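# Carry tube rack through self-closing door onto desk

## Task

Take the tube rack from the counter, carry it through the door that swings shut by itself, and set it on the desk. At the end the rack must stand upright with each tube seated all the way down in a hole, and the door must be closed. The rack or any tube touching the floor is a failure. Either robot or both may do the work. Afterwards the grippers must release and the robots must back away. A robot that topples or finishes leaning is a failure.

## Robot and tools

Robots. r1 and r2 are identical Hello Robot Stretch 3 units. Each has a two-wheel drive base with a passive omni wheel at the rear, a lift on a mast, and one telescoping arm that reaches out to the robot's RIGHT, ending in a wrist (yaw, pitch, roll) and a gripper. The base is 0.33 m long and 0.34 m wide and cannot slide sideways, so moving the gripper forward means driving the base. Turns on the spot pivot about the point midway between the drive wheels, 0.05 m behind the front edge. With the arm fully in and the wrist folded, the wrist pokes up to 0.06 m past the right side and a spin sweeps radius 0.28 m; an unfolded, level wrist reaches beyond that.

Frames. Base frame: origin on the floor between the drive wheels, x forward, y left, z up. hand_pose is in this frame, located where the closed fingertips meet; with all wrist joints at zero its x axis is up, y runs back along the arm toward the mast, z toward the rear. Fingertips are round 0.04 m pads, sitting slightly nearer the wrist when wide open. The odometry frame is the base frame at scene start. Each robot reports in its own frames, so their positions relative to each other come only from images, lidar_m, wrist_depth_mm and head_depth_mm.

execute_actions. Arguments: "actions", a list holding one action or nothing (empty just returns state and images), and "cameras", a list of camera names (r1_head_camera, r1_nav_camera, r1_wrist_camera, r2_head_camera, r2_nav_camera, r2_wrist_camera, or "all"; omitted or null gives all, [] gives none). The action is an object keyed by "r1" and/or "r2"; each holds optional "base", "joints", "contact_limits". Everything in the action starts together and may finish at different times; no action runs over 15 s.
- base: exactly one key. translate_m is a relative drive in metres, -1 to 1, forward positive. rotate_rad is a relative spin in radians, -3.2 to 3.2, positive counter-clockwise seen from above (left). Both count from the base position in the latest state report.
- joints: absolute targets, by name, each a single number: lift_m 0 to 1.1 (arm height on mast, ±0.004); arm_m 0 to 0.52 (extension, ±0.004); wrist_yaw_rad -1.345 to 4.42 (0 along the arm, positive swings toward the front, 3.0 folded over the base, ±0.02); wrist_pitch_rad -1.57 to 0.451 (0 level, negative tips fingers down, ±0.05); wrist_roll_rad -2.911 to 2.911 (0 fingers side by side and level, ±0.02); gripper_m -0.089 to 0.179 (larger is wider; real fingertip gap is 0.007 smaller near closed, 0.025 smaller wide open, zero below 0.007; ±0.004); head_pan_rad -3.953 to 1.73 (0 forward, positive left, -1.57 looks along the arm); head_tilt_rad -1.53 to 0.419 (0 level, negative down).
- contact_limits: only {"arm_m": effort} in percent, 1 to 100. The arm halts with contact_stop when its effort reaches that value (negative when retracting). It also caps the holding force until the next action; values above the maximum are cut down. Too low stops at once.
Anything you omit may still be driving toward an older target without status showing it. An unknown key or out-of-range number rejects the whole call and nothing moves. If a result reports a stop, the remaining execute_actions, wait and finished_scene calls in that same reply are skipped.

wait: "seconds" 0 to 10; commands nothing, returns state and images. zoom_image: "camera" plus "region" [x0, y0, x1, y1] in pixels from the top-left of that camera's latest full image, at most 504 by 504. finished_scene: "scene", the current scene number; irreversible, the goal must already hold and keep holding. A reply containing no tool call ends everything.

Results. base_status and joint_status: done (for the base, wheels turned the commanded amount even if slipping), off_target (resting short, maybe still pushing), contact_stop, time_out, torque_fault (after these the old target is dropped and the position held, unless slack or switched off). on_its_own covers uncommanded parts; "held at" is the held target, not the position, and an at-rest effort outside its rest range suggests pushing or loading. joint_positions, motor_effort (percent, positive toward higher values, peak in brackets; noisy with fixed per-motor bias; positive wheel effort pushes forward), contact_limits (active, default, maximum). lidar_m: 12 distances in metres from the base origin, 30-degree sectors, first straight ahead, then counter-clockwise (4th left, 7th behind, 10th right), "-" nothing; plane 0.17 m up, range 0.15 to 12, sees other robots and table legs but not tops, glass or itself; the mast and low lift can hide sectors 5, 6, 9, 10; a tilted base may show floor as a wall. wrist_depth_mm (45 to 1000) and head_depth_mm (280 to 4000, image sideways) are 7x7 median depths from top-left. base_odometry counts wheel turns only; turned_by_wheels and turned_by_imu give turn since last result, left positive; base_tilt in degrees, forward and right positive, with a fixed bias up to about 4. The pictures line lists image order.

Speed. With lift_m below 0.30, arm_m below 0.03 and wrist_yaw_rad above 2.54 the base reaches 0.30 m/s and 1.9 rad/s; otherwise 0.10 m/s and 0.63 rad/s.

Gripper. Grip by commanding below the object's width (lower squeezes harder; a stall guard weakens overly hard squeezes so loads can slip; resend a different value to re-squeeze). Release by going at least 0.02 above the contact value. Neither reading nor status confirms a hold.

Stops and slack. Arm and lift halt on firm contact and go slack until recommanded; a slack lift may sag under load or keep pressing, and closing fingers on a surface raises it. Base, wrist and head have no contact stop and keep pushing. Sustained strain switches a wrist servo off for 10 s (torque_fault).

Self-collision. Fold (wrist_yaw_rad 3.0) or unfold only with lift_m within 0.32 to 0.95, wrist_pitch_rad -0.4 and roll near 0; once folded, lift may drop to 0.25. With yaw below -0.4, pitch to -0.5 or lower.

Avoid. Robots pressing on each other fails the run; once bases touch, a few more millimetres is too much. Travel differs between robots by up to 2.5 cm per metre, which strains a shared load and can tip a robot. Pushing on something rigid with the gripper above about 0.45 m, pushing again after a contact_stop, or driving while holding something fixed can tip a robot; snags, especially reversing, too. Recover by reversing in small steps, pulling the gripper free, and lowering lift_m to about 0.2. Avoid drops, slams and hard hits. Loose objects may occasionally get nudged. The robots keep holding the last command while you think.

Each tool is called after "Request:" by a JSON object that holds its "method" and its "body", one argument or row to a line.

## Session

Request:
{"method": "execute_actions", "body": {
  "actions": []
}}

Scene clock: 0.00 s.
r1.base_odometry: x=+0.000 y=+0.000 heading=+0.000 (m, m, rad; r1's odometry frame)
r1.turned_by_wheels: +0.000 (rad since the last result)
r1.turned_by_imu: +0.000 (rad since the last result)
r1.base_tilt: forward=-1.1 right=+0.9 (deg)
r1.lidar_m: 0.78 0.92 1.64 2.16 2.54 1.92 3.61 2.21 1.85 1.52 0.90 0.78
r1.head_depth_mm: 709 705 703 699 696 692 688 / 734 729 724 722 720 716 711 / 759 756 751 748 746 739 736 / 786 782 776 774 770 764 760 / 815 812 806 799 795 795 789 / 848 840 834 830 828 820 818 / 883 878 868 863 860 853 846
r1.base_status: not commanded
r1.joint_positions: lift_m=+0.447 arm_m=-0.001 wrist_yaw_rad=+3.065 wrist_pitch_rad=-0.476 wrist_roll_rad=-0.013 gripper_m=+0.037 head_pan_rad=-0.001 head_tilt_rad=+0.013
r1.joint_status: not commanded
r1.motor_effort: left_wheel=-1 right_wheel=-1 lift_m=+41 arm_m=+1 wrist_yaw_rad=+0 wrist_pitch_rad=+8 wrist_roll_rad=-1 gripper_m=+0 head_pan_rad=+0 head_tilt_rad=+1 (%)
r1.hand_pose: x=-0.0046 y=+0.0721 z=+0.4474 quat_wxyz=(+0.192, +0.688, +0.142, +0.685) (m; r1's base frame)
r1.wrist_depth_mm: - - - - - - - / - - - - - - - / - - - - - - - / 946 934 943 935 956 966 952 / 777 776 - 778 793 807 801 / 652 652 - 666 686 679 675 / 565 580 583 598 587 590 586
r2.base_odometry: x=+0.000 y=+0.000 heading=+0.000 (m, m, rad; r2's odometry frame)
r2.turned_by_wheels: +0.000 (rad since the last result)
r2.turned_by_imu: +0.000 (rad since the last result)
r2.base_tilt: forward=+0.1 right=+1.0 (deg)
r2.lidar_m: 2.05 1.57 1.95 2.02 2.00 2.23 2.76 1.82 2.60 2.05 2.02 2.17
r2.head_depth_mm: 1874 2449 2491 2509 2542 2575 2052 / 1904 2329 2355 2367 2445 2461 2042 / 1913 2204 2234 2274 2307 2296 2014 / 1928 2088 2129 2165 2176 2203 1998 / 1950 1998 2038 2057 2083 2104 2002 / 1896 1927 1952 1963 2005 2013 1961 / 1811 1843 1863 1904 1608 1934 1930
r2.base_status: not commanded
r2.joint_positions: lift_m=+0.589 arm_m=+0.003 wrist_yaw_rad=+2.957 wrist_pitch_rad=-0.451 wrist_roll_rad=+0.011 gripper_m=+0.037 head_pan_rad=-0.015 head_tilt_rad=-0.012
r2.joint_status: not commanded
r2.motor_effort: left_wheel=+0 right_wheel=-1 lift_m=+24 arm_m=+0 wrist_yaw_rad=+1 wrist_pitch_rad=+7 wrist_roll_rad=+0 gripper_m=+0 head_pan_rad=+0 head_tilt_rad=+2 (%)
r2.hand_pose: x=+0.0191 y=+0.0687 z=+0.5940 quat_wxyz=(+0.222, +0.704, +0.093, +0.668) (m; r2's base frame)
r2.wrist_depth_mm: - - - - - - - / - - - - - - - / - - - - - - - / - - - - - - - / - - - 985 993 964 935 / 867 867 - 805 790 820 797 / 743 736 - 711 711 700 688
pictures: r1_head_camera (sideways: a quarter turn clockwise sets it upright), r1_nav_camera (sideways: a quarter turn counterclockwise sets it upright), r1_wrist_camera, r2_head_camera (sideways: a quarter turn clockwise sets it upright), r2_nav_camera (sideways: a quarter turn counterclockwise sets it upright), r2_wrist_camera
Images, in order (width x height): r1_head_camera 896x504, r1_nav_camera 672x504, r1_wrist_camera 644x364, r2_head_camera 896x504, r2_nav_camera 672x504, r2_wrist_camera 644x364.

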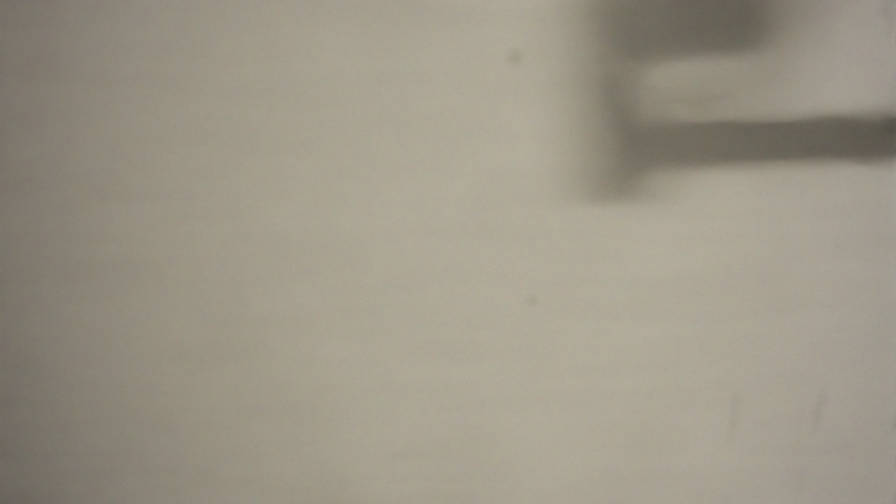

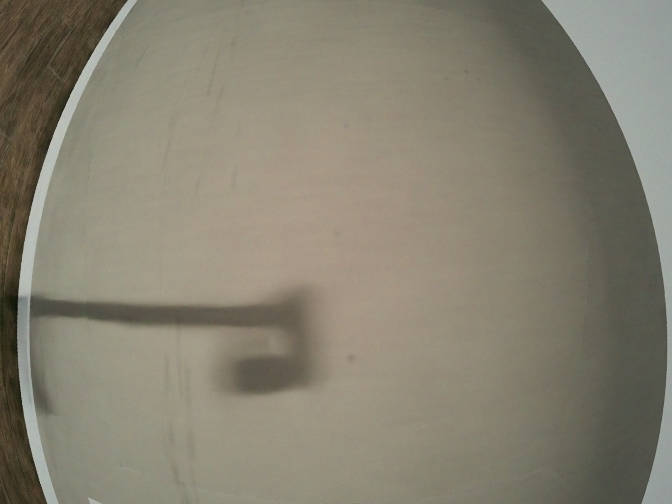

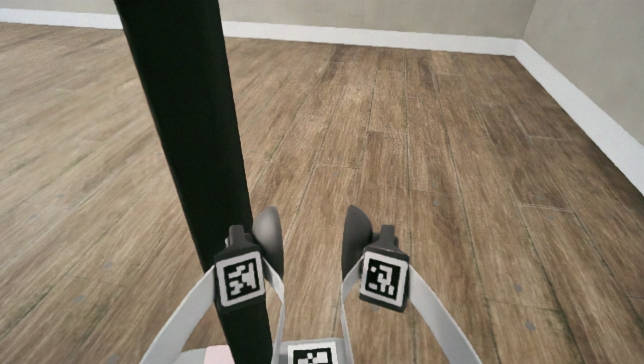

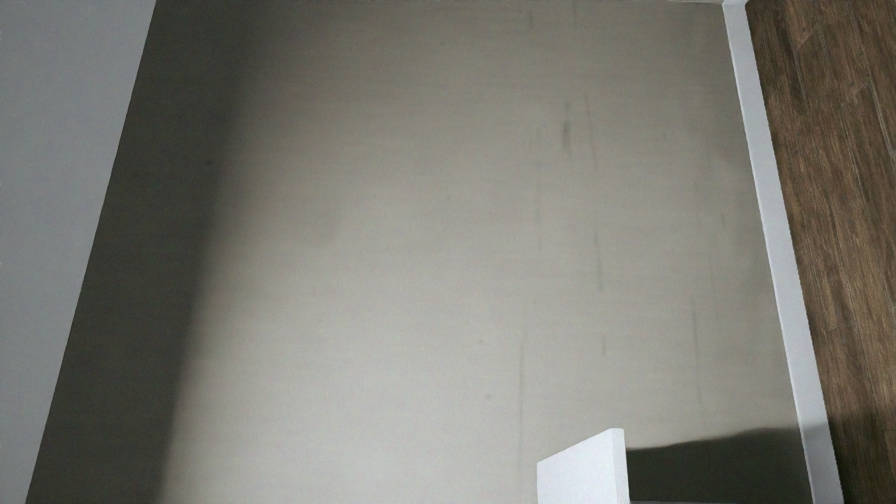

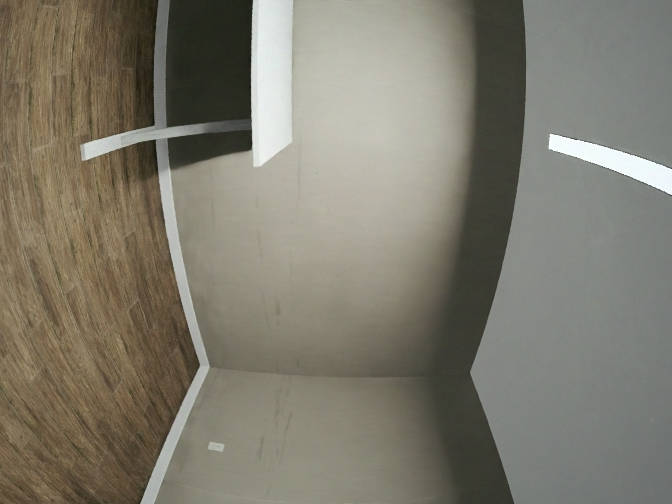

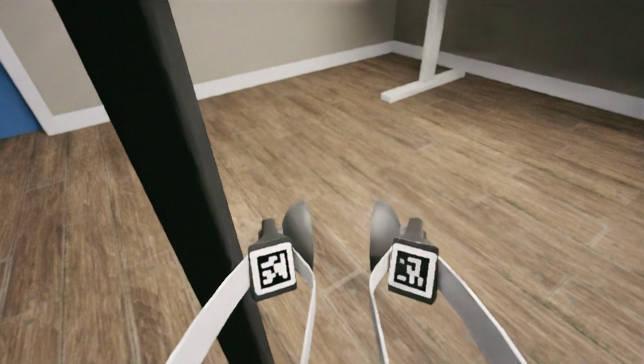

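Similar layout. Both robots turn to face the door wall.

Request:
{"method": "execute_actions", "body": {
  "actions": [
    {"r1":{"base":{"rotate_rad":-2.5},"joints":{"lift_m":0.27,"wrist_pitch_rad":-0.4,"head_tilt_rad":-0.4}},"r2":{"base":{"rotate_rad":2.2},"joints":{"lift_m":0.27,"wrist_yaw_rad":3.08,"wrist_pitch_rad":-0.4,"head_tilt_rad":-0.4}}}
  ],
  "cameras": ["r1_nav_camera","r2_head_camera"]
}}

Scene clock: 10.60 s.
r1.base_odometry: x=+0.000 y=+0.000 heading=-2.500 (m, m, rad; r1's odometry frame)
r1.turned_by_wheels: -2.500 (rad since the last result)
r1.turned_by_imu: -2.509 (rad since the last result)
r1.base_tilt: forward=-1.1 right=+1.0 (deg)
r1.lidar_m: 2.08 1.85 1.26 0.84 0.78 0.79 1.01 2.15 2.19 2.77 1.82 2.99
r1.head_depth_mm: 2521 2759 2999 3214 2323 1715 1370 / 2314 2503 2703 2920 2327 1737 1381 / 2118 2279 2446 2693 2328 1741 1377 / 2038 2188 2343 2522 2323 1733 1385 / 1909 2029 2163 2308 2353 1762 1393 / 1790 1886 2004 2172 2245 1760 1396 / 1679 1779 1877 1990 2039 1764 1393
r1.base_status: done
r1.joint_positions: lift_m=+0.271 arm_m=-0.001 wrist_yaw_rad=+3.065 wrist_pitch_rad=-0.421 wrist_roll_rad=-0.013 gripper_m=+0.037 head_pan_rad=-0.001 head_tilt_rad=-0.395
r1.joint_status: all done
r1.motor_effort: left_wheel=+1(8) right_wheel=-3(7) lift_m=+19(35) arm_m=+0(0) wrist_yaw_rad=-1(1) wrist_pitch_rad=+12(11) wrist_roll_rad=-1(0) gripper_m=+0(0) head_pan_rad=-1(0) head_tilt_rad=-1(18) (%)
r1.hand_pose: x=-0.0041 y=+0.0793 z=+0.2826 quat_wxyz=(+0.174, +0.692, +0.123, +0.690) (m; r1's base frame)
r1.wrist_depth_mm: 580 643 847 - - - - / 622 689 899 - - - - / 664 745 933 941 946 961 958 / 670 702 723 719 719 719 716 / 578 580 - 573 600 590 591 / 485 498 - - 497 493 496 / - - - - 425 423 429
r2.base_odometry: x=+0.000 y=+0.000 heading=+2.200 (m, m, rad; r2's odometry frame)
r2.turned_by_wheels: +2.200 (rad since the last result)
r2.turned_by_imu: +2.226 (rad since the last result)
r2.base_tilt: forward=+0.0 right=+1.0 (deg)
r2.lidar_m: 1.99 2.33 1.91 2.73 2.42 2.02 2.02 2.26 2.03 1.57 1.95 2.00
r2.head_depth_mm: 1616 1727 1851 2009 2122 1679 1351 / 1625 1775 1911 2078 2193 1664 1347 / 1693 1809 1975 2152 2171 1669 1341 / 1797 1916 2110 2231 2166 1660 1337 / 1845 1996 2186 2414 2163 1656 1323 / 1922 2071 2237 2475 2161 1651 1342 / 1951 2110 2302 2545 2141 1627 1320
r2.base_status: done
r2.joint_positions: lift_m=+0.270 arm_m=+0.003 wrist_yaw_rad=+3.079 wrist_pitch_rad=-0.419 wrist_roll_rad=+0.011 gripper_m=+0.037 head_pan_rad=-0.015 head_tilt_rad=-0.395
r2.joint_status: all done
r2.motor_effort: left_wheel=-3(9) right_wheel=+3(13) lift_m=+16(19) arm_m=-1(1) wrist_yaw_rad=+2(3) wrist_pitch_rad=+9(8) wrist_roll_rad=+0(0) gripper_m=+0(0) head_pan_rad=+0(1) head_tilt_rad=-2(28) (%)
r2.hand_pose: x=-0.0071 y=+0.0760 z=+0.2827 quat_wxyz=(+0.170, +0.699, +0.125, +0.683) (m; r2's base frame)
r2.wrist_depth_mm: - - - - - - - / - - - - - - - / - 981 - 944 915 879 867 / 753 732 - 701 687 678 667 / 592 589 577 564 576 547 538 / 494 512 - - - 458 454 / 436 - - - 402 398 392
pictures: r1_nav_camera (sideways: a quarter turn counterclockwise sets it upright), r2_head_camera (sideways: a quarter turn clockwise sets it upright)
Images, in order (width x height): r1_nav_camera 672x504, r2_head_camera 896x504.

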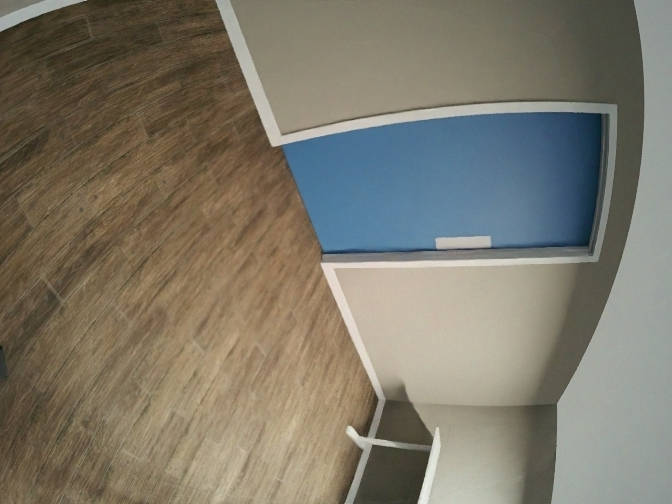

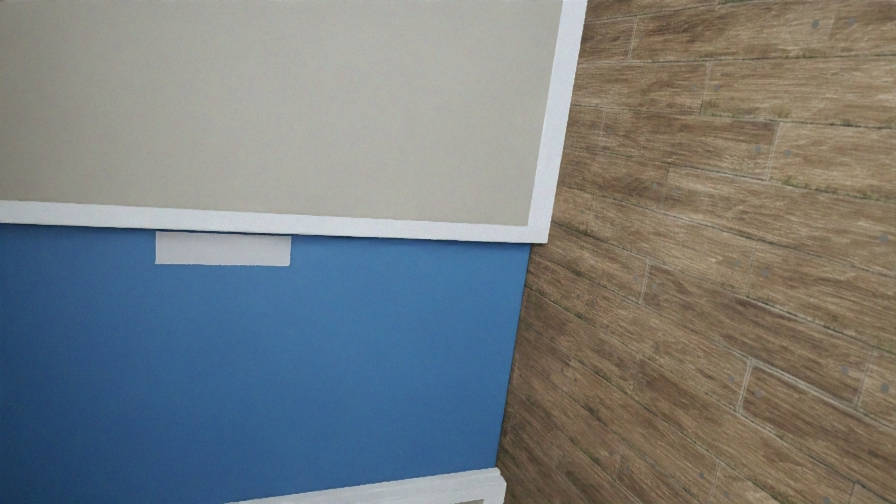

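Request:
{"method": "execute_actions", "body": {
  "actions": [
    {"r1":{"base":{"rotate_rad":-0.09}},"r2":{"base":{"rotate_rad":0.23}}}
  ],
  "cameras": []
}}

Request:
{"method": "execute_actions", "body": {
  "actions": [
    {"r1":{"base":{"translate_m":1}},"r2":{"base":{"translate_m":0.6}}}
  ],
  "cameras": []
}}

Request:
{"method": "execute_actions", "body": {
  "actions": [
    {"r1":{"base":{"translate_m":0.85},"joints":{"head_pan_rad":-3.14,"head_tilt_rad":-1.1}}}
  ],
  "cameras": []
}}

Request:
{"method": "execute_actions", "body": {
  "actions": [
    {"r1":{"base":{"rotate_rad":-2.3}}}
  ],
  "cameras": ["r1_nav_camera"]
}}

Scene clock: 25.93 s.
r1.base_odometry: x=+0.000 y=+0.000 heading=-2.590 (m, m, rad; r1's odometry frame)
r1.turned_by_wheels: -0.090 (rad since the last result)
r1.turned_by_imu: -0.089 (rad since the last result)
r1.base_tilt: forward=-1.2 right=+1.0 (deg)
r1.lidar_m: 2.16 1.85 1.43 0.88 0.78 0.78 0.94 1.76 2.18 2.60 1.86 3.39
r1.head_depth_mm: 2897 3160 3482 3532 2320 1726 1370 / 2601 2765 3035 3231 2325 1736 1383 / 2316 2498 2702 2940 2333 1743 1379 / 2118 2267 2436 2631 2365 1729 1376 / 2005 2153 2302 2452 2371 1760 1385 / 1887 1985 2099 2234 2265 1757 1389 / 1738 1856 1957 2042 2153 1761 1387
r1.base_status: done
r1.joint_positions: lift_m=+0.271 arm_m=-0.001 wrist_yaw_rad=+3.065 wrist_pitch_rad=-0.421 wrist_roll_rad=-0.013 gripper_m=+0.037 head_pan_rad=-0.001 head_tilt_rad=-0.395
r1.joint_status: not commanded
r1.motor_effort: left_wheel=+1(6) right_wheel=-2(7) lift_m=+19(19) arm_m=+0(0) wrist_yaw_rad=-2(0) wrist_pitch_rad=+12(12) wrist_roll_rad=+0(0) gripper_m=+0(0) head_pan_rad=-1(1) head_tilt_rad=-1(1) (%)
r1.hand_pose: x=-0.0041 y=+0.0793 z=+0.2826 quat_wxyz=(+0.174, +0.692, +0.123, +0.690) (m; r1's base frame)
r1.wrist_depth_mm: 594 663 881 - - - - / 622 704 946 - - - - / 665 761 938 914 959 944 958 / 663 713 732 722 721 716 719 / 569 569 - 573 589 585 584 / 477 502 - - 499 493 497 / - - - - 422 423 426
r2.base_odometry: x=+0.000 y=+0.000 heading=+2.430 (m, m, rad; r2's odometry frame)
r2.turned_by_wheels: +0.230 (rad since the last result)
r2.turned_by_imu: +0.232 (rad since the last result)
r2.base_tilt: forward=+0.1 right=+1.1 (deg)
r2.lidar_m: 2.02 2.62 1.92 2.77 2.14 2.01 2.05 2.16 1.57 1.95 2.13 1.99
r2.head_depth_mm: 1657 1735 1872 2018 2128 1685 1351 / 1798 1909 2029 2159 2201 1685 1342 / 1872 2011 2184 2375 2194 1677 1343 / 1953 2126 2292 2462 2163 1649 1349 / 2102 2250 2422 2685 2179 1641 1334 / 2122 2292 2490 2761 2164 1643 1325 / 2254 2474 2721 2929 2123 1660 1329
r2.base_status: done
r2.joint_positions: lift_m=+0.270 arm_m=+0.003 wrist_yaw_rad=+3.079 wrist_pitch_rad=-0.419 wrist_roll_rad=+0.011 gripper_m=+0.037 head_pan_rad=-0.015 head_tilt_rad=-0.396
r2.joint_status: not commanded
r2.motor_effort: left_wheel=-3(10) right_wheel=+3(11) lift_m=+16(16) arm_m=+0(1) wrist_yaw_rad=+1(1) wrist_pitch_rad=+9(9) wrist_roll_rad=+0(0) gripper_m=+0(1) head_pan_rad=-1(0) head_tilt_rad=-2(2) (%)
r2.hand_pose: x=-0.0071 y=+0.0760 z=+0.2827 quat_wxyz=(+0.170, +0.699, +0.125, +0.683) (m; r2's base frame)
r2.wrist_depth_mm: - - - - - - - / - - - - - - - / - 969 - 920 899 893 852 / 751 732 - 700 690 674 661 / 598 585 575 565 574 551 535 / 493 502 - - - 462 452 / 434 - - - 400 395 391
pictures: none
No camera images: the call's "cameras" was empty. Leave "cameras" out to get every camera's image.

Scene clock: 30.87 s.
r1.base_odometry: x=-0.852 y=-0.524 heading=-2.590 (m, m, rad; r1's odometry frame)
r1.turned_by_wheels: +0.000 (rad since the last result)
r1.turned_by_imu: +0.004 (rad since the last result)
r1.base_tilt: forward=-1.2 right=+1.0 (deg)
r1.lidar_m: 1.32 1.19 1.11 1.33 1.44 1.45 1.74 2.91 2.91 1.03 1.03 2.01
r1.head_depth_mm: 1687 1856 2033 2288 2323 1715 1370 / 1509 1635 1783 1961 2110 1731 1378 / 1364 1459 1578 1720 1864 1732 1388 / 1244 1320 1425 1532 1642 1690 1388 / 1190 1271 1362 1465 1580 1664 1389 / 1136 1202 1268 1357 1439 1547 1394 / 1053 1109 1172 1241 1312 1401 1402
r1.base_status: done
r1.joint_positions: lift_m=+0.271 arm_m=-0.001 wrist_yaw_rad=+3.065 wrist_pitch_rad=-0.421 wrist_roll_rad=-0.013 gripper_m=+0.037 head_pan_rad=-0.001 head_tilt_rad=-0.396
r1.joint_status: not commanded
r1.motor_effort: left_wheel=+1(10) right_wheel=-3(6) lift_m=+20(19) arm_m=+0(0) wrist_yaw_rad=-1(1) wrist_pitch_rad=+12(12) wrist_roll_rad=+0(0) gripper_m=+0(0) head_pan_rad=+1(1) head_tilt_rad=-1(1) (%)
r1.hand_pose: x=-0.0041 y=+0.0793 z=+0.2827 quat_wxyz=(+0.174, +0.692, +0.122, +0.690) (m; r1's base frame)
r1.wrist_depth_mm: - - - - - 950 887 / - - - - - - 918 / 903 913 925 924 941 961 932 / 705 715 735 716 722 737 733 / 572 582 - 581 596 595 592 / 481 496 - - 496 491 501 / - - - - 423 424 424
r2.base_odometry: x=-0.454 y=+0.392 heading=+2.430 (m, m, rad; r2's odometry frame)
r2.turned_by_wheels: +0.000 (rad since the last result)
r2.turned_by_imu: +0.002 (rad since the last result)
r2.base_tilt: forward=+0.0 right=+1.0 (deg)
r2.lidar_m: 1.55 1.07 1.06 2.52 2.72 2.56 2.60 2.43 1.90 1.91 1.55 1.45
r2.head_depth_mm: 1249 1333 1413 1463 1575 1622 1346 / 1311 1401 1511 1629 1754 1678 1352 / 1379 1468 1592 1723 1905 1665 1337 / 1451 1574 1705 1842 2010 1655 1339 / 1534 1643 1798 1989 2067 1657 1328 / 1567 1710 1835 2025 2132 1648 1331 / 1634 1782 1947 2203 2138 1638 1324
r2.base_status: done
r2.joint_positions: lift_m=+0.270 arm_m=+0.003 wrist_yaw_rad=+3.079 wrist_pitch_rad=-0.419 wrist_roll_rad=+0.011 gripper_m=+0.037 head_pan_rad=-0.015 head_tilt_rad=-0.396
r2.joint_status: not commanded
r2.motor_effort: left_wheel=-3(8) right_wheel=+4(14) lift_m=+17(16) arm_m=-1(1) wrist_yaw_rad=+2(2) wrist_pitch_rad=+9(9) wrist_roll_rad=+0(0) gripper_m=+0(0) head_pan_rad=+0(1) head_tilt_rad=-2(1) (%)
r2.hand_pose: x=-0.0072 y=+0.0761 z=+0.2828 quat_wxyz=(+0.170, +0.699, +0.125, +0.683) (m; r2's base frame)
r2.wrist_depth_mm: - - - - - - - / - - - - - 936 818 / - 982 - 920 893 856 849 / 756 729 - 707 689 678 666 / 598 592 575 567 579 550 539 / 493 505 - - - 463 455 / 432 - - - 403 395 392
pictures: none
No camera images: the call's "cameras" was empty. Leave "cameras" out to get every camera's image.

Scene clock: 35.40 s.
r1.base_odometry: x=-1.575 y=-0.970 heading=-2.590 (m, m, rad; r1's odometry frame)
r1.turned_by_wheels: +0.000 (rad since the last result)
r1.turned_by_imu: +0.003 (rad since the last result)
r1.base_tilt: forward=-1.1 right=+1.0 (deg)
r1.lidar_m: 0.55 0.55 0.56 0.67 1.08 2.00 2.42 3.52 1.06 2.76 2.29 0.86
r1.head_depth_mm: 2085 1883 1644 1451 1304 1211 1078 / 2171 1892 1637 1460 1307 - 1069 / 2215 1885 1651 1471 1329 - 1055 / 2260 1895 1648 1468 1317 - 1061 / 2234 1915 1658 1468 1318 1227 1062 / 2271 1907 1654 1464 1325 1212 1092 / 2254 1908 1673 1470 1318 1200 1092
r1.base_status: done
r1.joint_positions: lift_m=+0.271 arm_m=-0.001 wrist_yaw_rad=+3.065 wrist_pitch_rad=-0.421 wrist_roll_rad=-0.013 gripper_m=+0.037 head_pan_rad=-3.133 head_tilt_rad=-1.087
r1.joint_status: all done
r1.motor_effort: left_wheel=+0(8) right_wheel=-2(4) lift_m=+19(20) arm_m=+0(0) wrist_yaw_rad=+0(0) wrist_pitch_rad=+11(12) wrist_roll_rad=+0(0) gripper_m=+0(0) head_pan_rad=-5(58) head_tilt_rad=-5(26) (%)
r1.hand_pose: x=-0.0041 y=+0.0793 z=+0.2828 quat_wxyz=(+0.174, +0.692, +0.122, +0.690) (m; r1's base frame)
r1.wrist_depth_mm: - - 825 726 598 498 428 / - - 915 815 646 531 448 / 906 932 926 852 693 559 468 / 702 707 739 727 690 592 499 / 573 570 - 575 602 588 524 / 487 492 - - 506 492 497 / - - - - 422 425 423
r2.base_odometry: x=-0.454 y=+0.392 heading=+2.430 (m, m, rad; r2's odometry frame)
r2.turned_by_wheels: +0.000 (rad since the last result)
r2.turned_by_imu: +0.000 (rad since the last result)
r2.base_tilt: forward=+0.0 right=+1.0 (deg)
r2.lidar_m: 1.06 1.89 2.48 2.52 2.73 2.56 2.60 2.42 1.90 1.91 1.55 1.45
r2.head_depth_mm: 1255 1328 1414 1454 1568 1621 1345 / 1307 1390 1496 1624 1781 1673 1345 / 1386 1460 1596 1741 1902 1616 1335 / 1417 1569 1685 1856 1996 1321 1275 / 1516 1646 1784 1958 1305 1453 1276 / 1570 1716 1850 2038 2121 1639 1335 / 1616 1774 1966 2174 2171 1642 1327
r2.base_status: not commanded
r2.joint_positions: lift_m=+0.270 arm_m=+0.003 wrist_yaw_rad=+3.079 wrist_pitch_rad=-0.419 wrist_roll_rad=+0.011 gripper_m=+0.037 head_pan_rad=-0.015 head_tilt_rad=-0.396
r2.joint_status: not commanded
r2.motor_effort: left_wheel=-3(3) right_wheel=+3(3) lift_m=+16(16) arm_m=-1(0) wrist_yaw_rad=+0(1) wrist_pitch_rad=+9(9) wrist_roll_rad=+0(0) gripper_m=+0(1) head_pan_rad=+1(1) head_tilt_rad=-2(2) (%)
r2.hand_pose: x=-0.0072 y=+0.0761 z=+0.2828 quat_wxyz=(+0.170, +0.699, +0.125, +0.683) (m; r2's base frame)
r2.wrist_depth_mm: - - - - - - - / - - - - - - - / - 977 - 914 900 883 855 / 750 738 - 698 690 672 669 / 601 591 576 566 579 546 537 / 495 503 - - - 464 456 / 433 - - - 400 398 392
pictures: none
No camera images: the call's "cameras" was empty. Leave "cameras" out to get every camera's image.

Scene clock: 37.93 s.
r1.base_odometry: x=-1.575 y=-0.970 heading=+1.394 (m, m, rad; r1's odometry frame)
r1.turned_by_wheels: -2.300 (rad since the last result)
r1.turned_by_imu: -2.309 (rad since the last result)
r1.base_tilt: forward=-1.1 right=+1.0 (deg)
r1.lidar_m: 1.14 1.06 2.30 1.23 0.58 0.55 0.55 0.60 0.86 2.00 2.17 3.31
r1.head_depth_mm: 495 597 751 967 1244 1215 1077 / 501 608 768 1041 1301 - 1071 / 509 618 785 1067 1328 - 1061 / 517 630 803 1109 1311 - 1059 / 525 642 819 1139 1315 1224 1064 / 533 651 840 1173 1321 1212 1094 / 540 664 860 1222 1323 1201 1094
r1.base_status: done
r1.joint_positions: lift_m=+0.271 arm_m=-0.001 wrist_yaw_rad=+3.065 wrist_pitch_rad=-0.421 wrist_roll_rad=-0.013 gripper_m=+0.037 head_pan_rad=-3.134 head_tilt_rad=-1.087
r1.joint_status: not commanded
r1.motor_effort: left_wheel=+1(6) right_wheel=-3(7) lift_m=+20(19) arm_m=+0(0) wrist_yaw_rad=+0(1) wrist_pitch_rad=+11(11) wrist_roll_rad=-1(0) gripper_m=+0(0) head_pan_rad=-3(4) head_tilt_rad=-4(4) (%)
r1.hand_pose: x=-0.0041 y=+0.0793 z=+0.2828 quat_wxyz=(+0.174, +0.692, +0.122, +0.690) (m; r1's base frame)
r1.wrist_depth_mm: 526 679 - - - - - / 541 690 - - - - - / 539 707 923 924 950 961 965 / 534 673 739 711 726 728 723 / 522 571 - 582 599 576 587 / 484 500 - - 503 495 493 / - - - - 425 428 427
r2.base_odometry: x=-0.454 y=+0.392 heading=+2.430 (m, m, rad; r2's odometry frame)
r2.turned_by_wheels: +0.000 (rad since the last result)
r2.turned_by_imu: +0.000 (rad since the last result)
r2.base_tilt: forward=+0.0 right=+1.0 (deg)
r2.lidar_m: 1.05 1.89 2.48 2.52 2.72 2.55 2.61 2.42 1.90 1.91 1.55 1.45
r2.head_depth_mm: 1249 1321 1402 1468 1560 1621 1364 / 1293 1384 1505 1630 1780 1679 1349 / 1351 1478 1570 1719 1358 1524 1338 / 1442 953 1686 1832 1917 1415 1335 / 1544 1649 1801 1999 2066 1541 1330 / 1575 1704 1867 2015 2135 1641 1320 / 1625 1786 1973 2183 2153 1645 1320
r2.base_status: not commanded
r2.joint_positions: lift_m=+0.270 arm_m=+0.003 wrist_yaw_rad=+3.079 wrist_pitch_rad=-0.419 wrist_roll_rad=+0.011 gripper_m=+0.037 head_pan_rad=-0.015 head_tilt_rad=-0.396
r2.joint_status: not commanded
r2.motor_effort: left_wheel=-3(3) right_wheel=+3(3) lift_m=+16(17) arm_m=-2(0) wrist_yaw_rad=+2(1) wrist_pitch_rad=+9(9) wrist_roll_rad=+0(0) gripper_m=+0(0) head_pan_rad=+0(0) head_tilt_rad=-2(2) (%)
r2.hand_pose: x=-0.0072 y=+0.0761 z=+0.2828 quat_wxyz=(+0.170, +0.699, +0.125, +0.683) (m; r2's base frame)
r2.wrist_depth_mm: - - - - - - - / - - - - - - - / - 980 - 932 902 878 858 / 752 729 - 703 689 680 667 / 597 589 573 564 577 543 538 / 493 503 - - - 460 452 / 435 - - - 404 399 394
pictures: r1_nav_camera (sideways: a quarter turn counterclockwise sets it upright)
Images, in order (width x height): r1_nav_camera 672x504.

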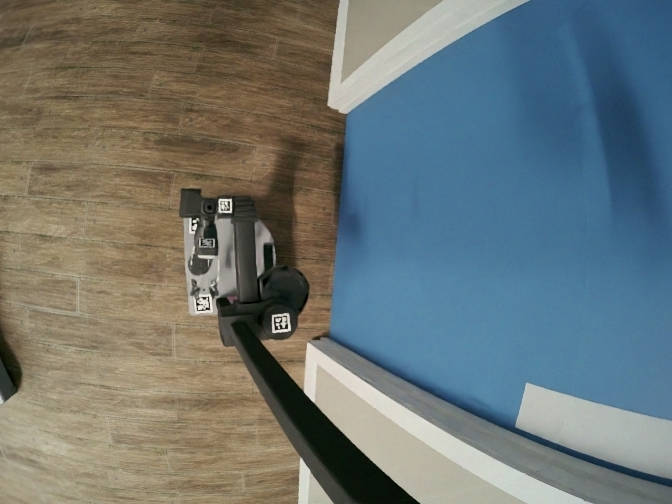

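Request:
{"method": "execute_actions", "body": {
  "actions": [
    {"r1":{"base":{"rotate_rad":-0.08},"joints":{"lift_m":0.31}}}
  ],
  "cameras": []
}}

Request:
{"method": "execute_actions", "body": {
  "actions": [
    {"r1":{"base":{"translate_m":-0.8}},"r2":{"base":{"translate_m":0.3}}}
  ],
  "cameras": []
}}

Request:
{"method": "execute_actions", "body": {
  "actions": [
    {"r1":{"base":{"rotate_rad":0.38}}}
  ],
  "cameras": ["r1_nav_camera"]
}}

Request:
{"method": "execute_actions", "body": {
  "actions": [
    {"r1":{"base":{"translate_m":-0.36}}}
  ],
  "cameras": []
}}

Request:
{"method": "execute_actions", "body": {
  "actions": [
    {"r1":{"base":{"rotate_rad":0.5}}}
  ],
  "cameras": ["r1_nav_camera"]
}}

Scene clock: 51.27 s.
r1.base_odometry: x=-1.575 y=-0.970 heading=+1.314 (m, m, rad; r1's odometry frame)
r1.turned_by_wheels: -0.080 (rad since the last result)
r1.turned_by_imu: -0.079 (rad since the last result)
r1.base_tilt: forward=-1.1 right=+1.0 (deg)
r1.lidar_m: 3.52 1.06 2.76 1.53 0.64 0.55 0.55 0.58 0.84 2.00 2.10 3.00
r1.head_depth_mm: 503 610 777 958 1261 1214 1085 / 507 616 782 1066 1310 - 1067 / 510 622 790 1080 1336 - 1061 / 512 624 793 1095 1320 - 1064 / 516 628 802 1102 1317 1221 1056 / 519 634 808 1119 1324 1210 1086 / 521 637 816 1129 1315 1200 1092
r1.base_status: done
r1.joint_positions: lift_m=+0.309 arm_m=-0.001 wrist_yaw_rad=+3.065 wrist_pitch_rad=-0.420 wrist_roll_rad=-0.013 gripper_m=+0.037 head_pan_rad=-3.134 head_tilt_rad=-1.087
r1.joint_status: all done
r1.motor_effort: left_wheel=+1(6) right_wheel=-3(8) lift_m=+62(63) arm_m=+0(0) wrist_yaw_rad=+0(1) wrist_pitch_rad=+11(11) wrist_roll_rad=+0(0) gripper_m=+0(0) head_pan_rad=-4(3) head_tilt_rad=-4(4) (%)
r1.hand_pose: x=-0.0041 y=+0.0794 z=+0.3214 quat_wxyz=(+0.173, +0.692, +0.122, +0.690) (m; r1's base frame)
r1.wrist_depth_mm: 584 772 - - - - - / 585 774 - - - - - / 590 797 - - - - - / 577 733 801 782 793 807 800 / 564 632 - 640 654 637 649 / 518 529 - 544 545 541 542 / 458 - - - 463 468 466
r2.base_odometry: x=-0.454 y=+0.392 heading=+2.430 (m, m, rad; r2's odometry frame)
r2.turned_by_wheels: +0.000 (rad since the last result)
r2.turned_by_imu: +0.000 (rad since the last result)
r2.base_tilt: forward=+0.0 right=+1.0 (deg)
r2.lidar_m: 1.05 1.89 2.47 2.52 2.73 2.55 2.60 2.42 1.90 1.90 1.55 1.45
r2.head_depth_mm: 1255 1328 1410 1471 1564 1626 1345 / 1299 1392 1508 1616 1760 1671 1346 / 1355 1481 1573 1701 1318 1454 1342 / 1427 1483 1692 1838 1931 1409 1341 / 1535 1659 1801 1982 2024 1546 1326 / 1580 1705 1861 2019 2155 1643 1330 / 1635 1773 1960 2206 2144 1627 1327
r2.base_status: not commanded
r2.joint_positions: lift_m=+0.270 arm_m=+0.003 wrist_yaw_rad=+3.079 wrist_pitch_rad=-0.419 wrist_roll_rad=+0.011 gripper_m=+0.037 head_pan_rad=-0.015 head_tilt_rad=-0.396
r2.joint_status: not commanded
r2.motor_effort: left_wheel=-3(3) right_wheel=+3(3) lift_m=+16(16) arm_m=-1(1) wrist_yaw_rad=+1(1) wrist_pitch_rad=+8(8) wrist_roll_rad=+0(0) gripper_m=+0(1) head_pan_rad=+0(0) head_tilt_rad=-2(1) (%)
r2.hand_pose: x=-0.0072 y=+0.0761 z=+0.2828 quat_wxyz=(+0.170, +0.699, +0.125, +0.683) (m; r2's base frame)
r2.wrist_depth_mm: - - - - - - - / - - - - - - - / - 996 - 934 914 885 860 / 745 746 - 699 690 679 660 / 596 586 578 567 571 545 544 / 492 504 - - - 463 457 / 435 - - - 404 396 394
pictures: none
No camera images: the call's "cameras" was empty. Leave "cameras" out to get every camera's image.

Scene clock: 60.27 s.
r1.base_odometry: x=-1.778 y=-1.744 heading=+1.314 (m, m, rad; r1's odometry frame)
r1.turned_by_wheels: +0.000 (rad since the last result)
r1.turned_by_imu: +0.000 (rad since the last result)
r1.base_tilt: forward=-1.1 right=+0.9 (deg)
r1.lidar_m: 1.52 0.45 0.39 0.99 2.32 0.43 0.28 0.26 0.26 0.32 0.66 2.93
r1.head_depth_mm: 2060 1873 1633 1449 1301 1211 1075 / 354 450 1560 1450 1313 - 1073 / 319 395 519 748 1185 - 1059 / 298 355 449 612 915 - 1060 / - 320 396 515 741 - 1061 / - 298 352 446 604 885 1101 / - - 319 392 511 733 1065
r1.base_status: translate_m off_target (by the wheels' count: -0.7999 of -0.8000)
r1.joint_positions: lift_m=+0.309 arm_m=-0.001 wrist_yaw_rad=+3.065 wrist_pitch_rad=-0.420 wrist_roll_rad=-0.013 gripper_m=+0.037 head_pan_rad=-3.134 head_tilt_rad=-1.090
r1.joint_status: not commanded
r1.motor_effort: left_wheel=-15(44) right_wheel=-14(30) lift_m=+61(62) arm_m=+0(0) wrist_yaw_rad=+0(1) wrist_pitch_rad=+11(11) wrist_roll_rad=+0(0) gripper_m=+0(0) head_pan_rad=-4(5) head_tilt_rad=-3(4) (%)
r1.hand_pose: x=-0.0041 y=+0.0794 z=+0.3216 quat_wxyz=(+0.173, +0.692, +0.122, +0.690) (m; r1's base frame)
r1.wrist_depth_mm: - - - - 650 358 363 / - - - - 650 385 - / 981 - - - 658 423 978 / 770 769 803 790 632 470 807 / 630 628 - 634 561 540 643 / 533 524 - 542 555 542 539 / 452 - - - 465 466 466
r2.base_odometry: x=-0.681 y=+0.588 heading=+2.430 (m, m, rad; r2's odometry frame)
r2.turned_by_wheels: +0.000 (rad since the last result)
r2.turned_by_imu: +0.001 (rad since the last result)
r2.base_tilt: forward=+0.1 right=+0.9 (deg)
r2.lidar_m: 1.51 1.60 2.35 2.39 3.00 2.83 2.88 2.10 2.40 1.84 1.26 1.17
r2.head_depth_mm: 1519 1625 1839 3063 2112 1398 1349 / 1473 1584 1777 1876 1835 1673 1348 / 1464 1569 1725 1826 1921 1665 1348 / 1420 1538 1666 1830 1993 1671 1334 / 1383 1494 1628 1763 1925 1654 1335 / 1363 1457 1575 1699 1892 1643 1331 / 1316 1436 1583 1756 1963 1631 1324
r2.base_status: done
r2.joint_positions: lift_m=+0.270 arm_m=+0.003 wrist_yaw_rad=+3.079 wrist_pitch_rad=-0.419 wrist_roll_rad=+0.011 gripper_m=+0.037 head_pan_rad=-0.015 head_tilt_rad=-0.396
r2.joint_status: not commanded
r2.motor_effort: left_wheel=-3(8) right_wheel=+3(12) lift_m=+16(16) arm_m=-1(1) wrist_yaw_rad=+1(0) wrist_pitch_rad=+8(9) wrist_roll_rad=+0(0) gripper_m=+0(0) head_pan_rad=+0(1) head_tilt_rad=-1(2) (%)
r2.hand_pose: x=-0.0072 y=+0.0762 z=+0.2829 quat_wxyz=(+0.169, +0.699, +0.125, +0.683) (m; r2's base frame)
r2.wrist_depth_mm: - - - - - - - / - - - - - - - / - 984 - 934 919 879 864 / 760 732 - 709 695 676 659 / 599 583 575 567 574 546 534 / 495 505 - - - 464 454 / 435 - - - 404 397 391
pictures: none
No camera images: the call's "cameras" was empty. Leave "cameras" out to get every camera's image.

Scene clock: 61.83 s.
r1.base_odometry: x=-1.778 y=-1.744 heading=+1.693 (m, m, rad; r1's odometry frame)
r1.turned_by_wheels: +0.379 (rad since the last result)
r1.turned_by_imu: +0.377 (rad since the last result)
r1.base_tilt: forward=-1.1 right=+1.0 (deg)
r1.lidar_m: 1.51 0.39 0.58 2.24 2.86 0.32 0.27 0.27 0.31 0.51 2.54 4.33
r1.head_depth_mm: 297 354 469 697 1301 1210 1081 / 291 336 438 630 1069 - 1072 / - 320 412 576 841 - 1054 / - 310 388 532 809 - 1065 / - 301 368 493 752 - 1063 / - 294 348 461 676 1138 1094 / - 289 331 431 616 1078 1092
r1.base_status: done
r1.joint_positions: lift_m=+0.309 arm_m=-0.001 wrist_yaw_rad=+3.065 wrist_pitch_rad=-0.420 wrist_roll_rad=-0.013 gripper_m=+0.037 head_pan_rad=-3.134 head_tilt_rad=-1.090
r1.joint_status: not commanded
r1.on_its_own: left_wheel is at rest, and its effort (-26) is outside its rest range (-18 to +18)
r1.motor_effort: left_wheel=-26(31) right_wheel=-6(6) lift_m=+60(61) arm_m=+0(0) wrist_yaw_rad=+0(2) wrist_pitch_rad=+11(11) wrist_roll_rad=-1(0) gripper_m=+0(1) head_pan_rad=-4(5) head_tilt_rad=-3(3) (%)
r1.hand_pose: x=-0.0041 y=+0.0794 z=+0.3216 quat_wxyz=(+0.173, +0.692, +0.122, +0.690) (m; r1's base frame)
r1.wrist_depth_mm: - - - - - - 441 / - - - - - 941 414 / - - - - - 819 362 / 774 774 794 798 799 683 362 / 625 621 - 644 649 598 386 / 526 531 - 533 548 505 422 / 442 - - - 464 469 456
r2.base_odometry: x=-0.681 y=+0.588 heading=+2.430 (m, m, rad; r2's odometry frame)
r2.turned_by_wheels: +0.000 (rad since the last result)
r2.turned_by_imu: +0.000 (rad since the last result)
r2.base_tilt: forward=+0.0 right=+1.0 (deg)
r2.lidar_m: 1.51 1.60 2.35 2.39 3.00 2.83 2.88 2.11 2.40 1.84 1.26 1.17
r2.head_depth_mm: 1540 1637 - 3063 2113 1392 1345 / 1507 1608 1790 1814 1842 1671 1346 / 1459 1594 1723 1861 1847 1660 1342 / 1425 1542 1668 1832 2014 1651 1347 / 1396 1497 1634 1767 1934 1640 1331 / 1358 1454 1584 1717 1856 1638 1336 / 1321 1435 1585 1769 1947 1639 1318
r2.base_status: not commanded
r2.joint_positions: lift_m=+0.270 arm_m=+0.003 wrist_yaw_rad=+3.079 wrist_pitch_rad=-0.419 wrist_roll_rad=+0.011 gripper_m=+0.037 head_pan_rad=-0.015 head_tilt_rad=-0.396
r2.joint_status: not commanded
r2.motor_effort: left_wheel=-3(3) right_wheel=+3(3) lift_m=+16(16) arm_m=+0(0) wrist_yaw_rad=+1(1) wrist_pitch_rad=+8(8) wrist_roll_rad=+0(0) gripper_m=+0(1) head_pan_rad=+1(1) head_tilt_rad=-1(1) (%)
r2.hand_pose: x=-0.0072 y=+0.0762 z=+0.2829 quat_wxyz=(+0.169, +0.699, +0.125, +0.683) (m; r2's base frame)
r2.wrist_depth_mm: - - - - - - - / - - - - - - - / - 990 - 935 919 879 874 / 757 738 - 710 691 682 665 / 598 586 572 566 578 552 541 / 491 503 - - - 464 456 / 436 - - - 401 397 392
pictures: r1_nav_camera (sideways: a quarter turn counterclockwise sets it upright)
Images, in order (width x height): r1_nav_camera 672x504.

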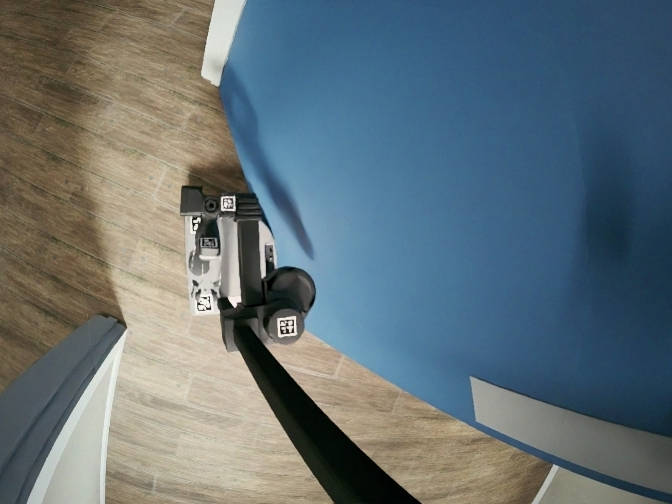

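Scene clock: 66.43 s.
r1.base_odometry: x=-1.735 y=-2.101 heading=+1.693 (m, m, rad; r1's odometry frame)
r1.turned_by_wheels: +0.000 (rad since the last result)
r1.turned_by_imu: -0.001 (rad since the last result)
r1.base_tilt: forward=-1.1 right=+1.0 (deg)
r1.lidar_m: 0.75 0.71 1.51 2.38 3.83 4.08 0.29 0.25 0.25 0.30 0.54 4.62
r1.head_depth_mm: 2198 1853 1617 1453 1297 1207 1081 / 2218 1875 1642 1462 1321 - 1073 / 345 431 603 1408 1331 - 1060 / 309 374 475 646 969 - 1065 / 291 333 408 529 750 - 1062 / - 302 359 449 596 839 1083 / - 288 319 389 496 684 1055
r1.base_status: done
r1.joint_positions: lift_m=+0.309 arm_m=-0.001 wrist_yaw_rad=+3.065 wrist_pitch_rad=-0.420 wrist_roll_rad=-0.013 gripper_m=+0.037 head_pan_rad=-3.134 head_tilt_rad=-1.090
r1.joint_status: not commanded
r1.motor_effort: left_wheel=-13(26) right_wheel=-7(21) lift_m=+61(60) arm_m=+0(0) wrist_yaw_rad=-1(1) wrist_pitch_rad=+11(11) wrist_roll_rad=+0(1) gripper_m=-1(1) head_pan_rad=-3(3) head_tilt_rad=-3(3) (%)
r1.hand_pose: x=-0.0041 y=+0.0794 z=+0.3216 quat_wxyz=(+0.173, +0.692, +0.122, +0.690) (m; r1's base frame)
r1.wrist_depth_mm: - - - - - - - / - - - - - - - / - 988 - - - - 935 / 782 777 801 789 794 793 796 / 621 620 - 625 647 651 652 / 528 527 - 535 541 539 551 / 455 - - - 457 465 467
r2.base_odometry: x=-0.681 y=+0.588 heading=+2.430 (m, m, rad; r2's odometry frame)
r2.turned_by_wheels: +0.000 (rad since the last result)
r2.turned_by_imu: +0.000 (rad since the last result)
r2.base_tilt: forward=+0.1 right=+1.0 (deg)
r2.lidar_m: 1.66 1.60 2.34 2.39 2.97 2.83 2.88 2.12 2.40 1.84 1.26 1.17
r2.head_depth_mm: - - - 3275 2099 1407 1347 / 1930 1966 - 2845 2117 1658 1340 / 1749 1883 2069 2249 2135 1676 1346 / 1593 1717 1886 2061 2144 1657 1339 / 1464 1580 1706 1873 1988 1657 1328 / 1380 1463 1581 1704 1873 1646 1335 / 1315 1433 1597 1781 1953 1640 1324
r2.base_status: not commanded
r2.joint_positions: lift_m=+0.270 arm_m=+0.003 wrist_yaw_rad=+3.079 wrist_pitch_rad=-0.419 wrist_roll_rad=+0.011 gripper_m=+0.037 head_pan_rad=-0.015 head_tilt_rad=-0.396
r2.joint_status: not commanded
r2.motor_effort: left_wheel=-3(3) right_wheel=+2(3) lift_m=+16(16) arm_m=+0(0) wrist_yaw_rad=+0(1) wrist_pitch_rad=+8(9) wrist_roll_rad=+0(0) gripper_m=+0(0) head_pan_rad=+0(0) head_tilt_rad=-2(1) (%)
r2.hand_pose: x=-0.0072 y=+0.0762 z=+0.2829 quat_wxyz=(+0.169, +0.699, +0.125, +0.683) (m; r2's base frame)
r2.wrist_depth_mm: - - - - - - - / - - - - - - - / - 981 - 938 906 895 863 / 752 740 - 706 688 675 662 / 595 591 579 569 575 548 533 / 492 504 - - - 464 453 / 433 - - - 399 394 393
pictures: none
No camera images: the call's "cameras" was empty. Leave "cameras" out to get every camera's image.

Scene clock: 68.20 s.
r1.base_odometry: x=-1.735 y=-2.101 heading=+2.193 (m, m, rad; r1's odometry frame)
r1.turned_by_wheels: +0.500 (rad since the last result)
r1.turned_by_imu: +0.498 (rad since the last result)
r1.base_tilt: forward=-1.1 right=+1.0 (deg)
r1.lidar_m: 0.71 1.40 2.38 3.73 4.07 0.32 0.27 0.27 0.31 0.53 4.64 0.79
r1.head_depth_mm: 293 347 458 696 1304 1210 1085 / 288 332 432 618 1075 - 1073 / - 317 408 570 831 - 1061 / - 307 386 529 808 - 1062 / - 302 367 494 753 - 1064 / - 294 349 463 682 1150 1102 / - 289 334 435 627 1123 1088
r1.base_status: done
r1.joint_positions: lift_m=+0.309 arm_m=-0.001 wrist_yaw_rad=+3.065 wrist_pitch_rad=-0.420 wrist_roll_rad=-0.013 gripper_m=+0.037 head_pan_rad=-3.134 head_tilt_rad=-1.090
r1.joint_status: not commanded
r1.motor_effort: left_wheel=-18(23) right_wheel=-4(5) lift_m=+61(60) arm_m=+0(0) wrist_yaw_rad=+0(1) wrist_pitch_rad=+11(11) wrist_roll_rad=+0(0) gripper_m=+0(1) head_pan_rad=-4(4) head_tilt_rad=-3(3) (%)
r1.hand_pose: x=-0.0041 y=+0.0794 z=+0.3216 quat_wxyz=(+0.173, +0.692, +0.122, +0.690) (m; r1's base frame)
r1.wrist_depth_mm: - - - - - - - / - - - - - - - / 971 - - - - - - / 764 781 798 780 795 786 780 / 623 621 - 638 655 645 660 / 529 528 - 536 545 540 545 / 428 - - - 464 467 467
r2.base_odometry: x=-0.681 y=+0.588 heading=+2.430 (m, m, rad; r2's odometry frame)
r2.turned_by_wheels: +0.000 (rad since the last result)
r2.turned_by_imu: +0.000 (rad since the last result)
r2.base_tilt: forward=+0.0 right=+1.0 (deg)
r2.lidar_m: 1.66 1.60 2.35 2.40 3.01 2.82 2.87 2.11 2.40 1.84 1.26 1.17
r2.head_depth_mm: - - - 3251 2113 1390 1351 / - 2024 - 3010 2145 1675 1341 / 1752 1919 2113 2208 2081 1664 1337 / 1606 1727 1892 2080 2146 1645 1336 / 1479 1589 1706 1871 1996 1648 1326 / 1366 1459 1566 1712 1860 1643 1328 / 1320 1441 1591 1757 1945 1643 1329
r2.base_status: not commanded
r2.joint_positions: lift_m=+0.270 arm_m=+0.003 wrist_yaw_rad=+3.079 wrist_pitch_rad=-0.419 wrist_roll_rad=+0.011 gripper_m=+0.037 head_pan_rad=-0.015 head_tilt_rad=-0.396
r2.joint_status: not commanded
r2.motor_effort: left_wheel=-3(3) right_wheel=+3(2) lift_m=+16(16) arm_m=-1(1) wrist_yaw_rad=+1(0) wrist_pitch_rad=+8(9) wrist_roll_rad=+0(0) gripper_m=+0(0) head_pan_rad=-1(0) head_tilt_rad=-2(2) (%)
r2.hand_pose: x=-0.0072 y=+0.0762 z=+0.2829 quat_wxyz=(+0.169, +0.699, +0.125, +0.683) (m; r2's base frame)
r2.wrist_depth_mm: - - - - - - - / - - - - - - - / - 973 - 935 902 888 859 / 761 735 - 704 697 679 666 / 593 585 580 561 570 551 543 / 495 508 - - - 462 453 / 435 - - - 402 396 394
pictures: r1_nav_camera (sideways: a quarter turn counterclockwise sets it upright)
Images, in order (width x height): r1_nav_camera 672x504.

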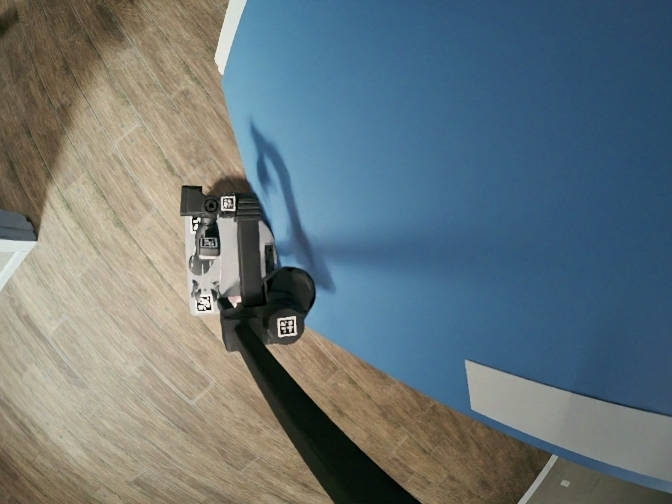

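Request:
{"method": "execute_actions", "body": {
  "actions": [
    {"r1":{"base":{"translate_m":-0.29},"joints":{"head_pan_rad":0.95,"head_tilt_rad":-0.3}},"r2":{"base":{"translate_m":1},"joints":{"head_tilt_rad":-0.9}}}
  ],
  "cameras": ["r1_head_camera"]
}}

Request:
{"method": "execute_actions", "body": {
  "actions": [
    {"r2":{"base":{"rotate_rad":-0.5}}}
  ],
  "cameras": ["r2_nav_camera"]
}}

Scene clock: 79.30 s.
r1.base_odometry: x=-1.566 y=-2.336 heading=+2.192 (m, m, rad; r1's odometry frame)
r1.turned_by_wheels: +0.000 (rad since the last result)
r1.turned_by_imu: +0.000 (rad since the last result)
r1.base_tilt: forward=-1.2 right=+1.0 (deg)
r1.lidar_m: 1.00 1.86 2.60 4.02 3.90 2.59 0.28 0.26 0.26 0.33 0.70 1.12
r1.head_depth_mm: 2667 2809 2927 2520 2580 1907 1476 / 2746 2895 2962 2567 2678 1920 1473 / 2819 2964 3099 2667 2706 1926 1488 / 2911 3036 3192 2791 2732 1926 1491 / 2989 3181 3322 2901 2771 1932 1486 / 3081 3297 3420 3059 2785 1932 1503 / 3234 3409 3670 3868 2792 1965 1512
r1.base_status: done
r1.joint_positions: lift_m=+0.309 arm_m=-0.001 wrist_yaw_rad=+3.065 wrist_pitch_rad=-0.420 wrist_roll_rad=-0.013 gripper_m=+0.037 head_pan_rad=+0.943 head_tilt_rad=-0.309
r1.joint_status: all done
r1.motor_effort: left_wheel=-9(19) right_wheel=-4(18) lift_m=+61(60) arm_m=+0(0) wrist_yaw_rad=+0(0) wrist_pitch_rad=+11(11) wrist_roll_rad=+0(0) gripper_m=+0(0) head_pan_rad=+5(59) head_tilt_rad=+3(27) (%)
r1.hand_pose: x=-0.0041 y=+0.0794 z=+0.3216 quat_wxyz=(+0.173, +0.692, +0.122, +0.690) (m; r1's base frame)
r1.wrist_depth_mm: - - - - - - - / - - - - - - - / 977 993 - - - - - / 781 771 802 793 794 803 807 / 625 626 - 627 648 652 647 / 530 529 - 533 544 542 547 / 458 - - - 462 469 464
r2.base_odometry: x=-1.438 y=+1.242 heading=+2.429 (m, m, rad; r2's odometry frame)
r2.turned_by_wheels: +0.000 (rad since the last result)
r2.turned_by_imu: +0.004 (rad since the last result)
r2.base_tilt: forward=+0.0 right=+0.9 (deg)
r2.lidar_m: 0.95 0.72 0.85 1.96 2.54 3.70 3.78 2.91 1.60 0.46 0.47 4.98
r2.head_depth_mm: 2960 2387 1923 1621 1394 1231 1091 / 2998 1346 1878 1609 1396 1227 1098 / 2831 1460 1615 1573 1399 1219 1100 / 1132 1307 1543 1594 1394 1234 1095 / 954 1086 1275 1514 1403 1228 1094 / 822 921 1048 1216 1371 1227 1097 / 723 800 893 1023 1259 1228 1096
r2.base_status: done
r2.joint_positions: lift_m=+0.270 arm_m=+0.003 wrist_yaw_rad=+3.079 wrist_pitch_rad=-0.419 wrist_roll_rad=+0.011 gripper_m=+0.037 head_pan_rad=-0.015 head_tilt_rad=-0.890
r2.joint_status: all done
r2.motor_effort: left_wheel=-3(7) right_wheel=+3(14) lift_m=+16(17) arm_m=+0(1) wrist_yaw_rad=+0(1) wrist_pitch_rad=+8(9) wrist_roll_rad=+0(0) gripper_m=+0(0) head_pan_rad=-1(1) head_tilt_rad=-5(35) (%)
r2.hand_pose: x=-0.0072 y=+0.0762 z=+0.2829 quat_wxyz=(+0.169, +0.699, +0.125, +0.683) (m; r2's base frame)
r2.wrist_depth_mm: - - - - - - 729 / - - - - - - 674 / - 981 - 934 900 881 607 / 756 744 - 702 692 676 625 / 597 590 576 565 575 553 539 / 495 505 - - - 463 450 / 435 - - - 401 397 390
pictures: r1_head_camera (sideways: a quarter turn clockwise sets it upright)
Images, in order (width x height): r1_head_camera 896x504.

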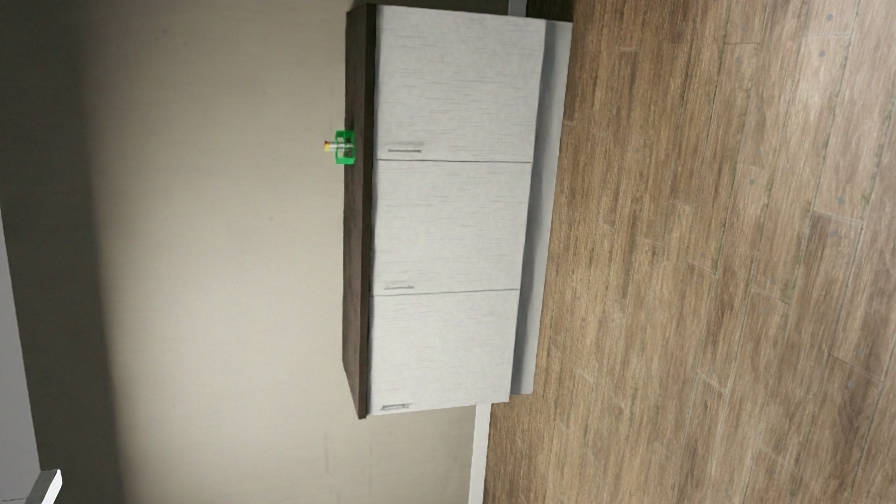

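Scene clock: 80.87 s.
r1.base_odometry: x=-1.566 y=-2.336 heading=+2.192 (m, m, rad; r1's odometry frame)
r1.turned_by_wheels: +0.000 (rad since the last result)
r1.turned_by_imu: +0.000 (rad since the last result)
r1.base_tilt: forward=-1.1 right=+1.0 (deg)
r1.lidar_m: 1.00 1.87 2.60 4.04 3.89 2.59 0.28 0.26 0.26 0.33 0.70 1.12
r1.head_depth_mm: 2638 2806 2899 2544 2603 1901 1470 / 2759 2867 2973 2635 2685 1916 1481 / 2804 2973 3084 2722 2719 1938 1480 / 2935 3044 3239 2790 2717 1934 1490 / 3029 3195 3347 2883 2741 1945 1503 / 3108 3322 3422 3085 2761 1963 1495 / 3203 3430 3611 3833 2794 1950 1503
r1.base_status: not commanded
r1.joint_positions: lift_m=+0.309 arm_m=-0.001 wrist_yaw_rad=+3.065 wrist_pitch_rad=-0.420 wrist_roll_rad=-0.013 gripper_m=+0.037 head_pan_rad=+0.943 head_tilt_rad=-0.309
r1.joint_status: not commanded
r1.motor_effort: left_wheel=-9(9) right_wheel=-4(4) lift_m=+60(60) arm_m=+0(0) wrist_yaw_rad=-1(0) wrist_pitch_rad=+11(11) wrist_roll_rad=+0(0) gripper_m=+0(0) head_pan_rad=+4(4) head_tilt_rad=+3(3) (%)
r1.hand_pose: x=-0.0041 y=+0.0794 z=+0.3216 quat_wxyz=(+0.173, +0.692, +0.122, +0.690) (m; r1's base frame)
r1.wrist_depth_mm: - - - - - - - / - - - - - - - / 992 - - - - - - / 765 775 805 787 808 786 786 / 632 625 - 634 649 647 645 / 525 533 - 538 544 543 540 / 454 - - - 462 472 466
r2.base_odometry: x=-1.438 y=+1.242 heading=+1.930 (m, m, rad; r2's odometry frame)
r2.turned_by_wheels: -0.500 (rad since the last result)
r2.turned_by_imu: -0.505 (rad since the last result)
r2.base_tilt: forward=+0.1 right=+1.0 (deg)
r2.lidar_m: 4.97 0.93 0.72 0.91 1.97 2.60 3.71 3.80 2.93 1.41 0.46 0.48
r2.head_depth_mm: 3096 2367 1921 1609 1398 1019 1094 / 3119 2361 1943 1630 1394 1228 1093 / 3076 2373 1912 1631 1392 1229 1094 / 3132 2382 1937 1618 1400 1227 1095 / 3106 2388 1933 1620 1400 1221 1099 / 3111 2181 1591 1550 1399 1230 1096 / 2798 1350 1320 1553 1388 1227 1094
r2.base_status: done
r2.joint_positions: lift_m=+0.270 arm_m=+0.003 wrist_yaw_rad=+3.079 wrist_pitch_rad=-0.419 wrist_roll_rad=+0.011 gripper_m=+0.037 head_pan_rad=-0.015 head_tilt_rad=-0.890
r2.joint_status: not commanded
r2.motor_effort: left_wheel=+3(10) right_wheel=-5(9) lift_m=+16(17) arm_m=-1(0) wrist_yaw_rad=+0(0) wrist_pitch_rad=+9(9) wrist_roll_rad=+0(0) gripper_m=-1(0) head_pan_rad=+0(0) head_tilt_rad=-5(5) (%)
r2.hand_pose: x=-0.0072 y=+0.0762 z=+0.2829 quat_wxyz=(+0.169, +0.699, +0.125, +0.683) (m; r2's base frame)
r2.wrist_depth_mm: - - - - 736 641 655 / - - - - 744 707 718 / - 982 - 939 804 771 777 / 741 737 - 706 693 675 667 / 598 590 578 567 572 549 537 / 493 502 - - - 460 452 / 436 - - - 400 396 395
pictures: r2_nav_camera (sideways: a quarter turn counterclockwise sets it upright)
Images, in order (width x height): r2_nav_camera 672x504.

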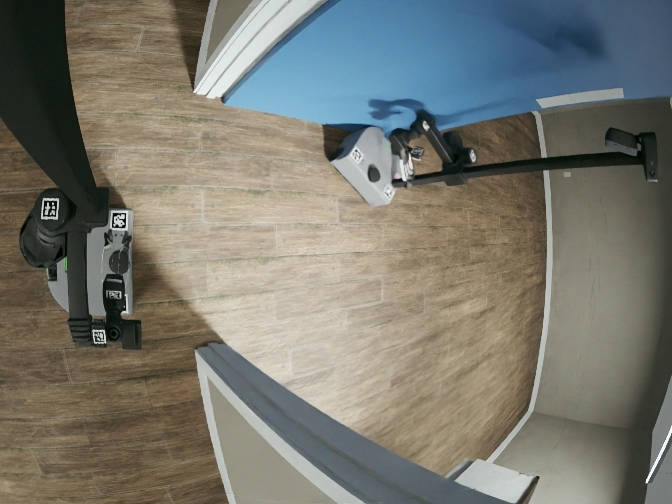

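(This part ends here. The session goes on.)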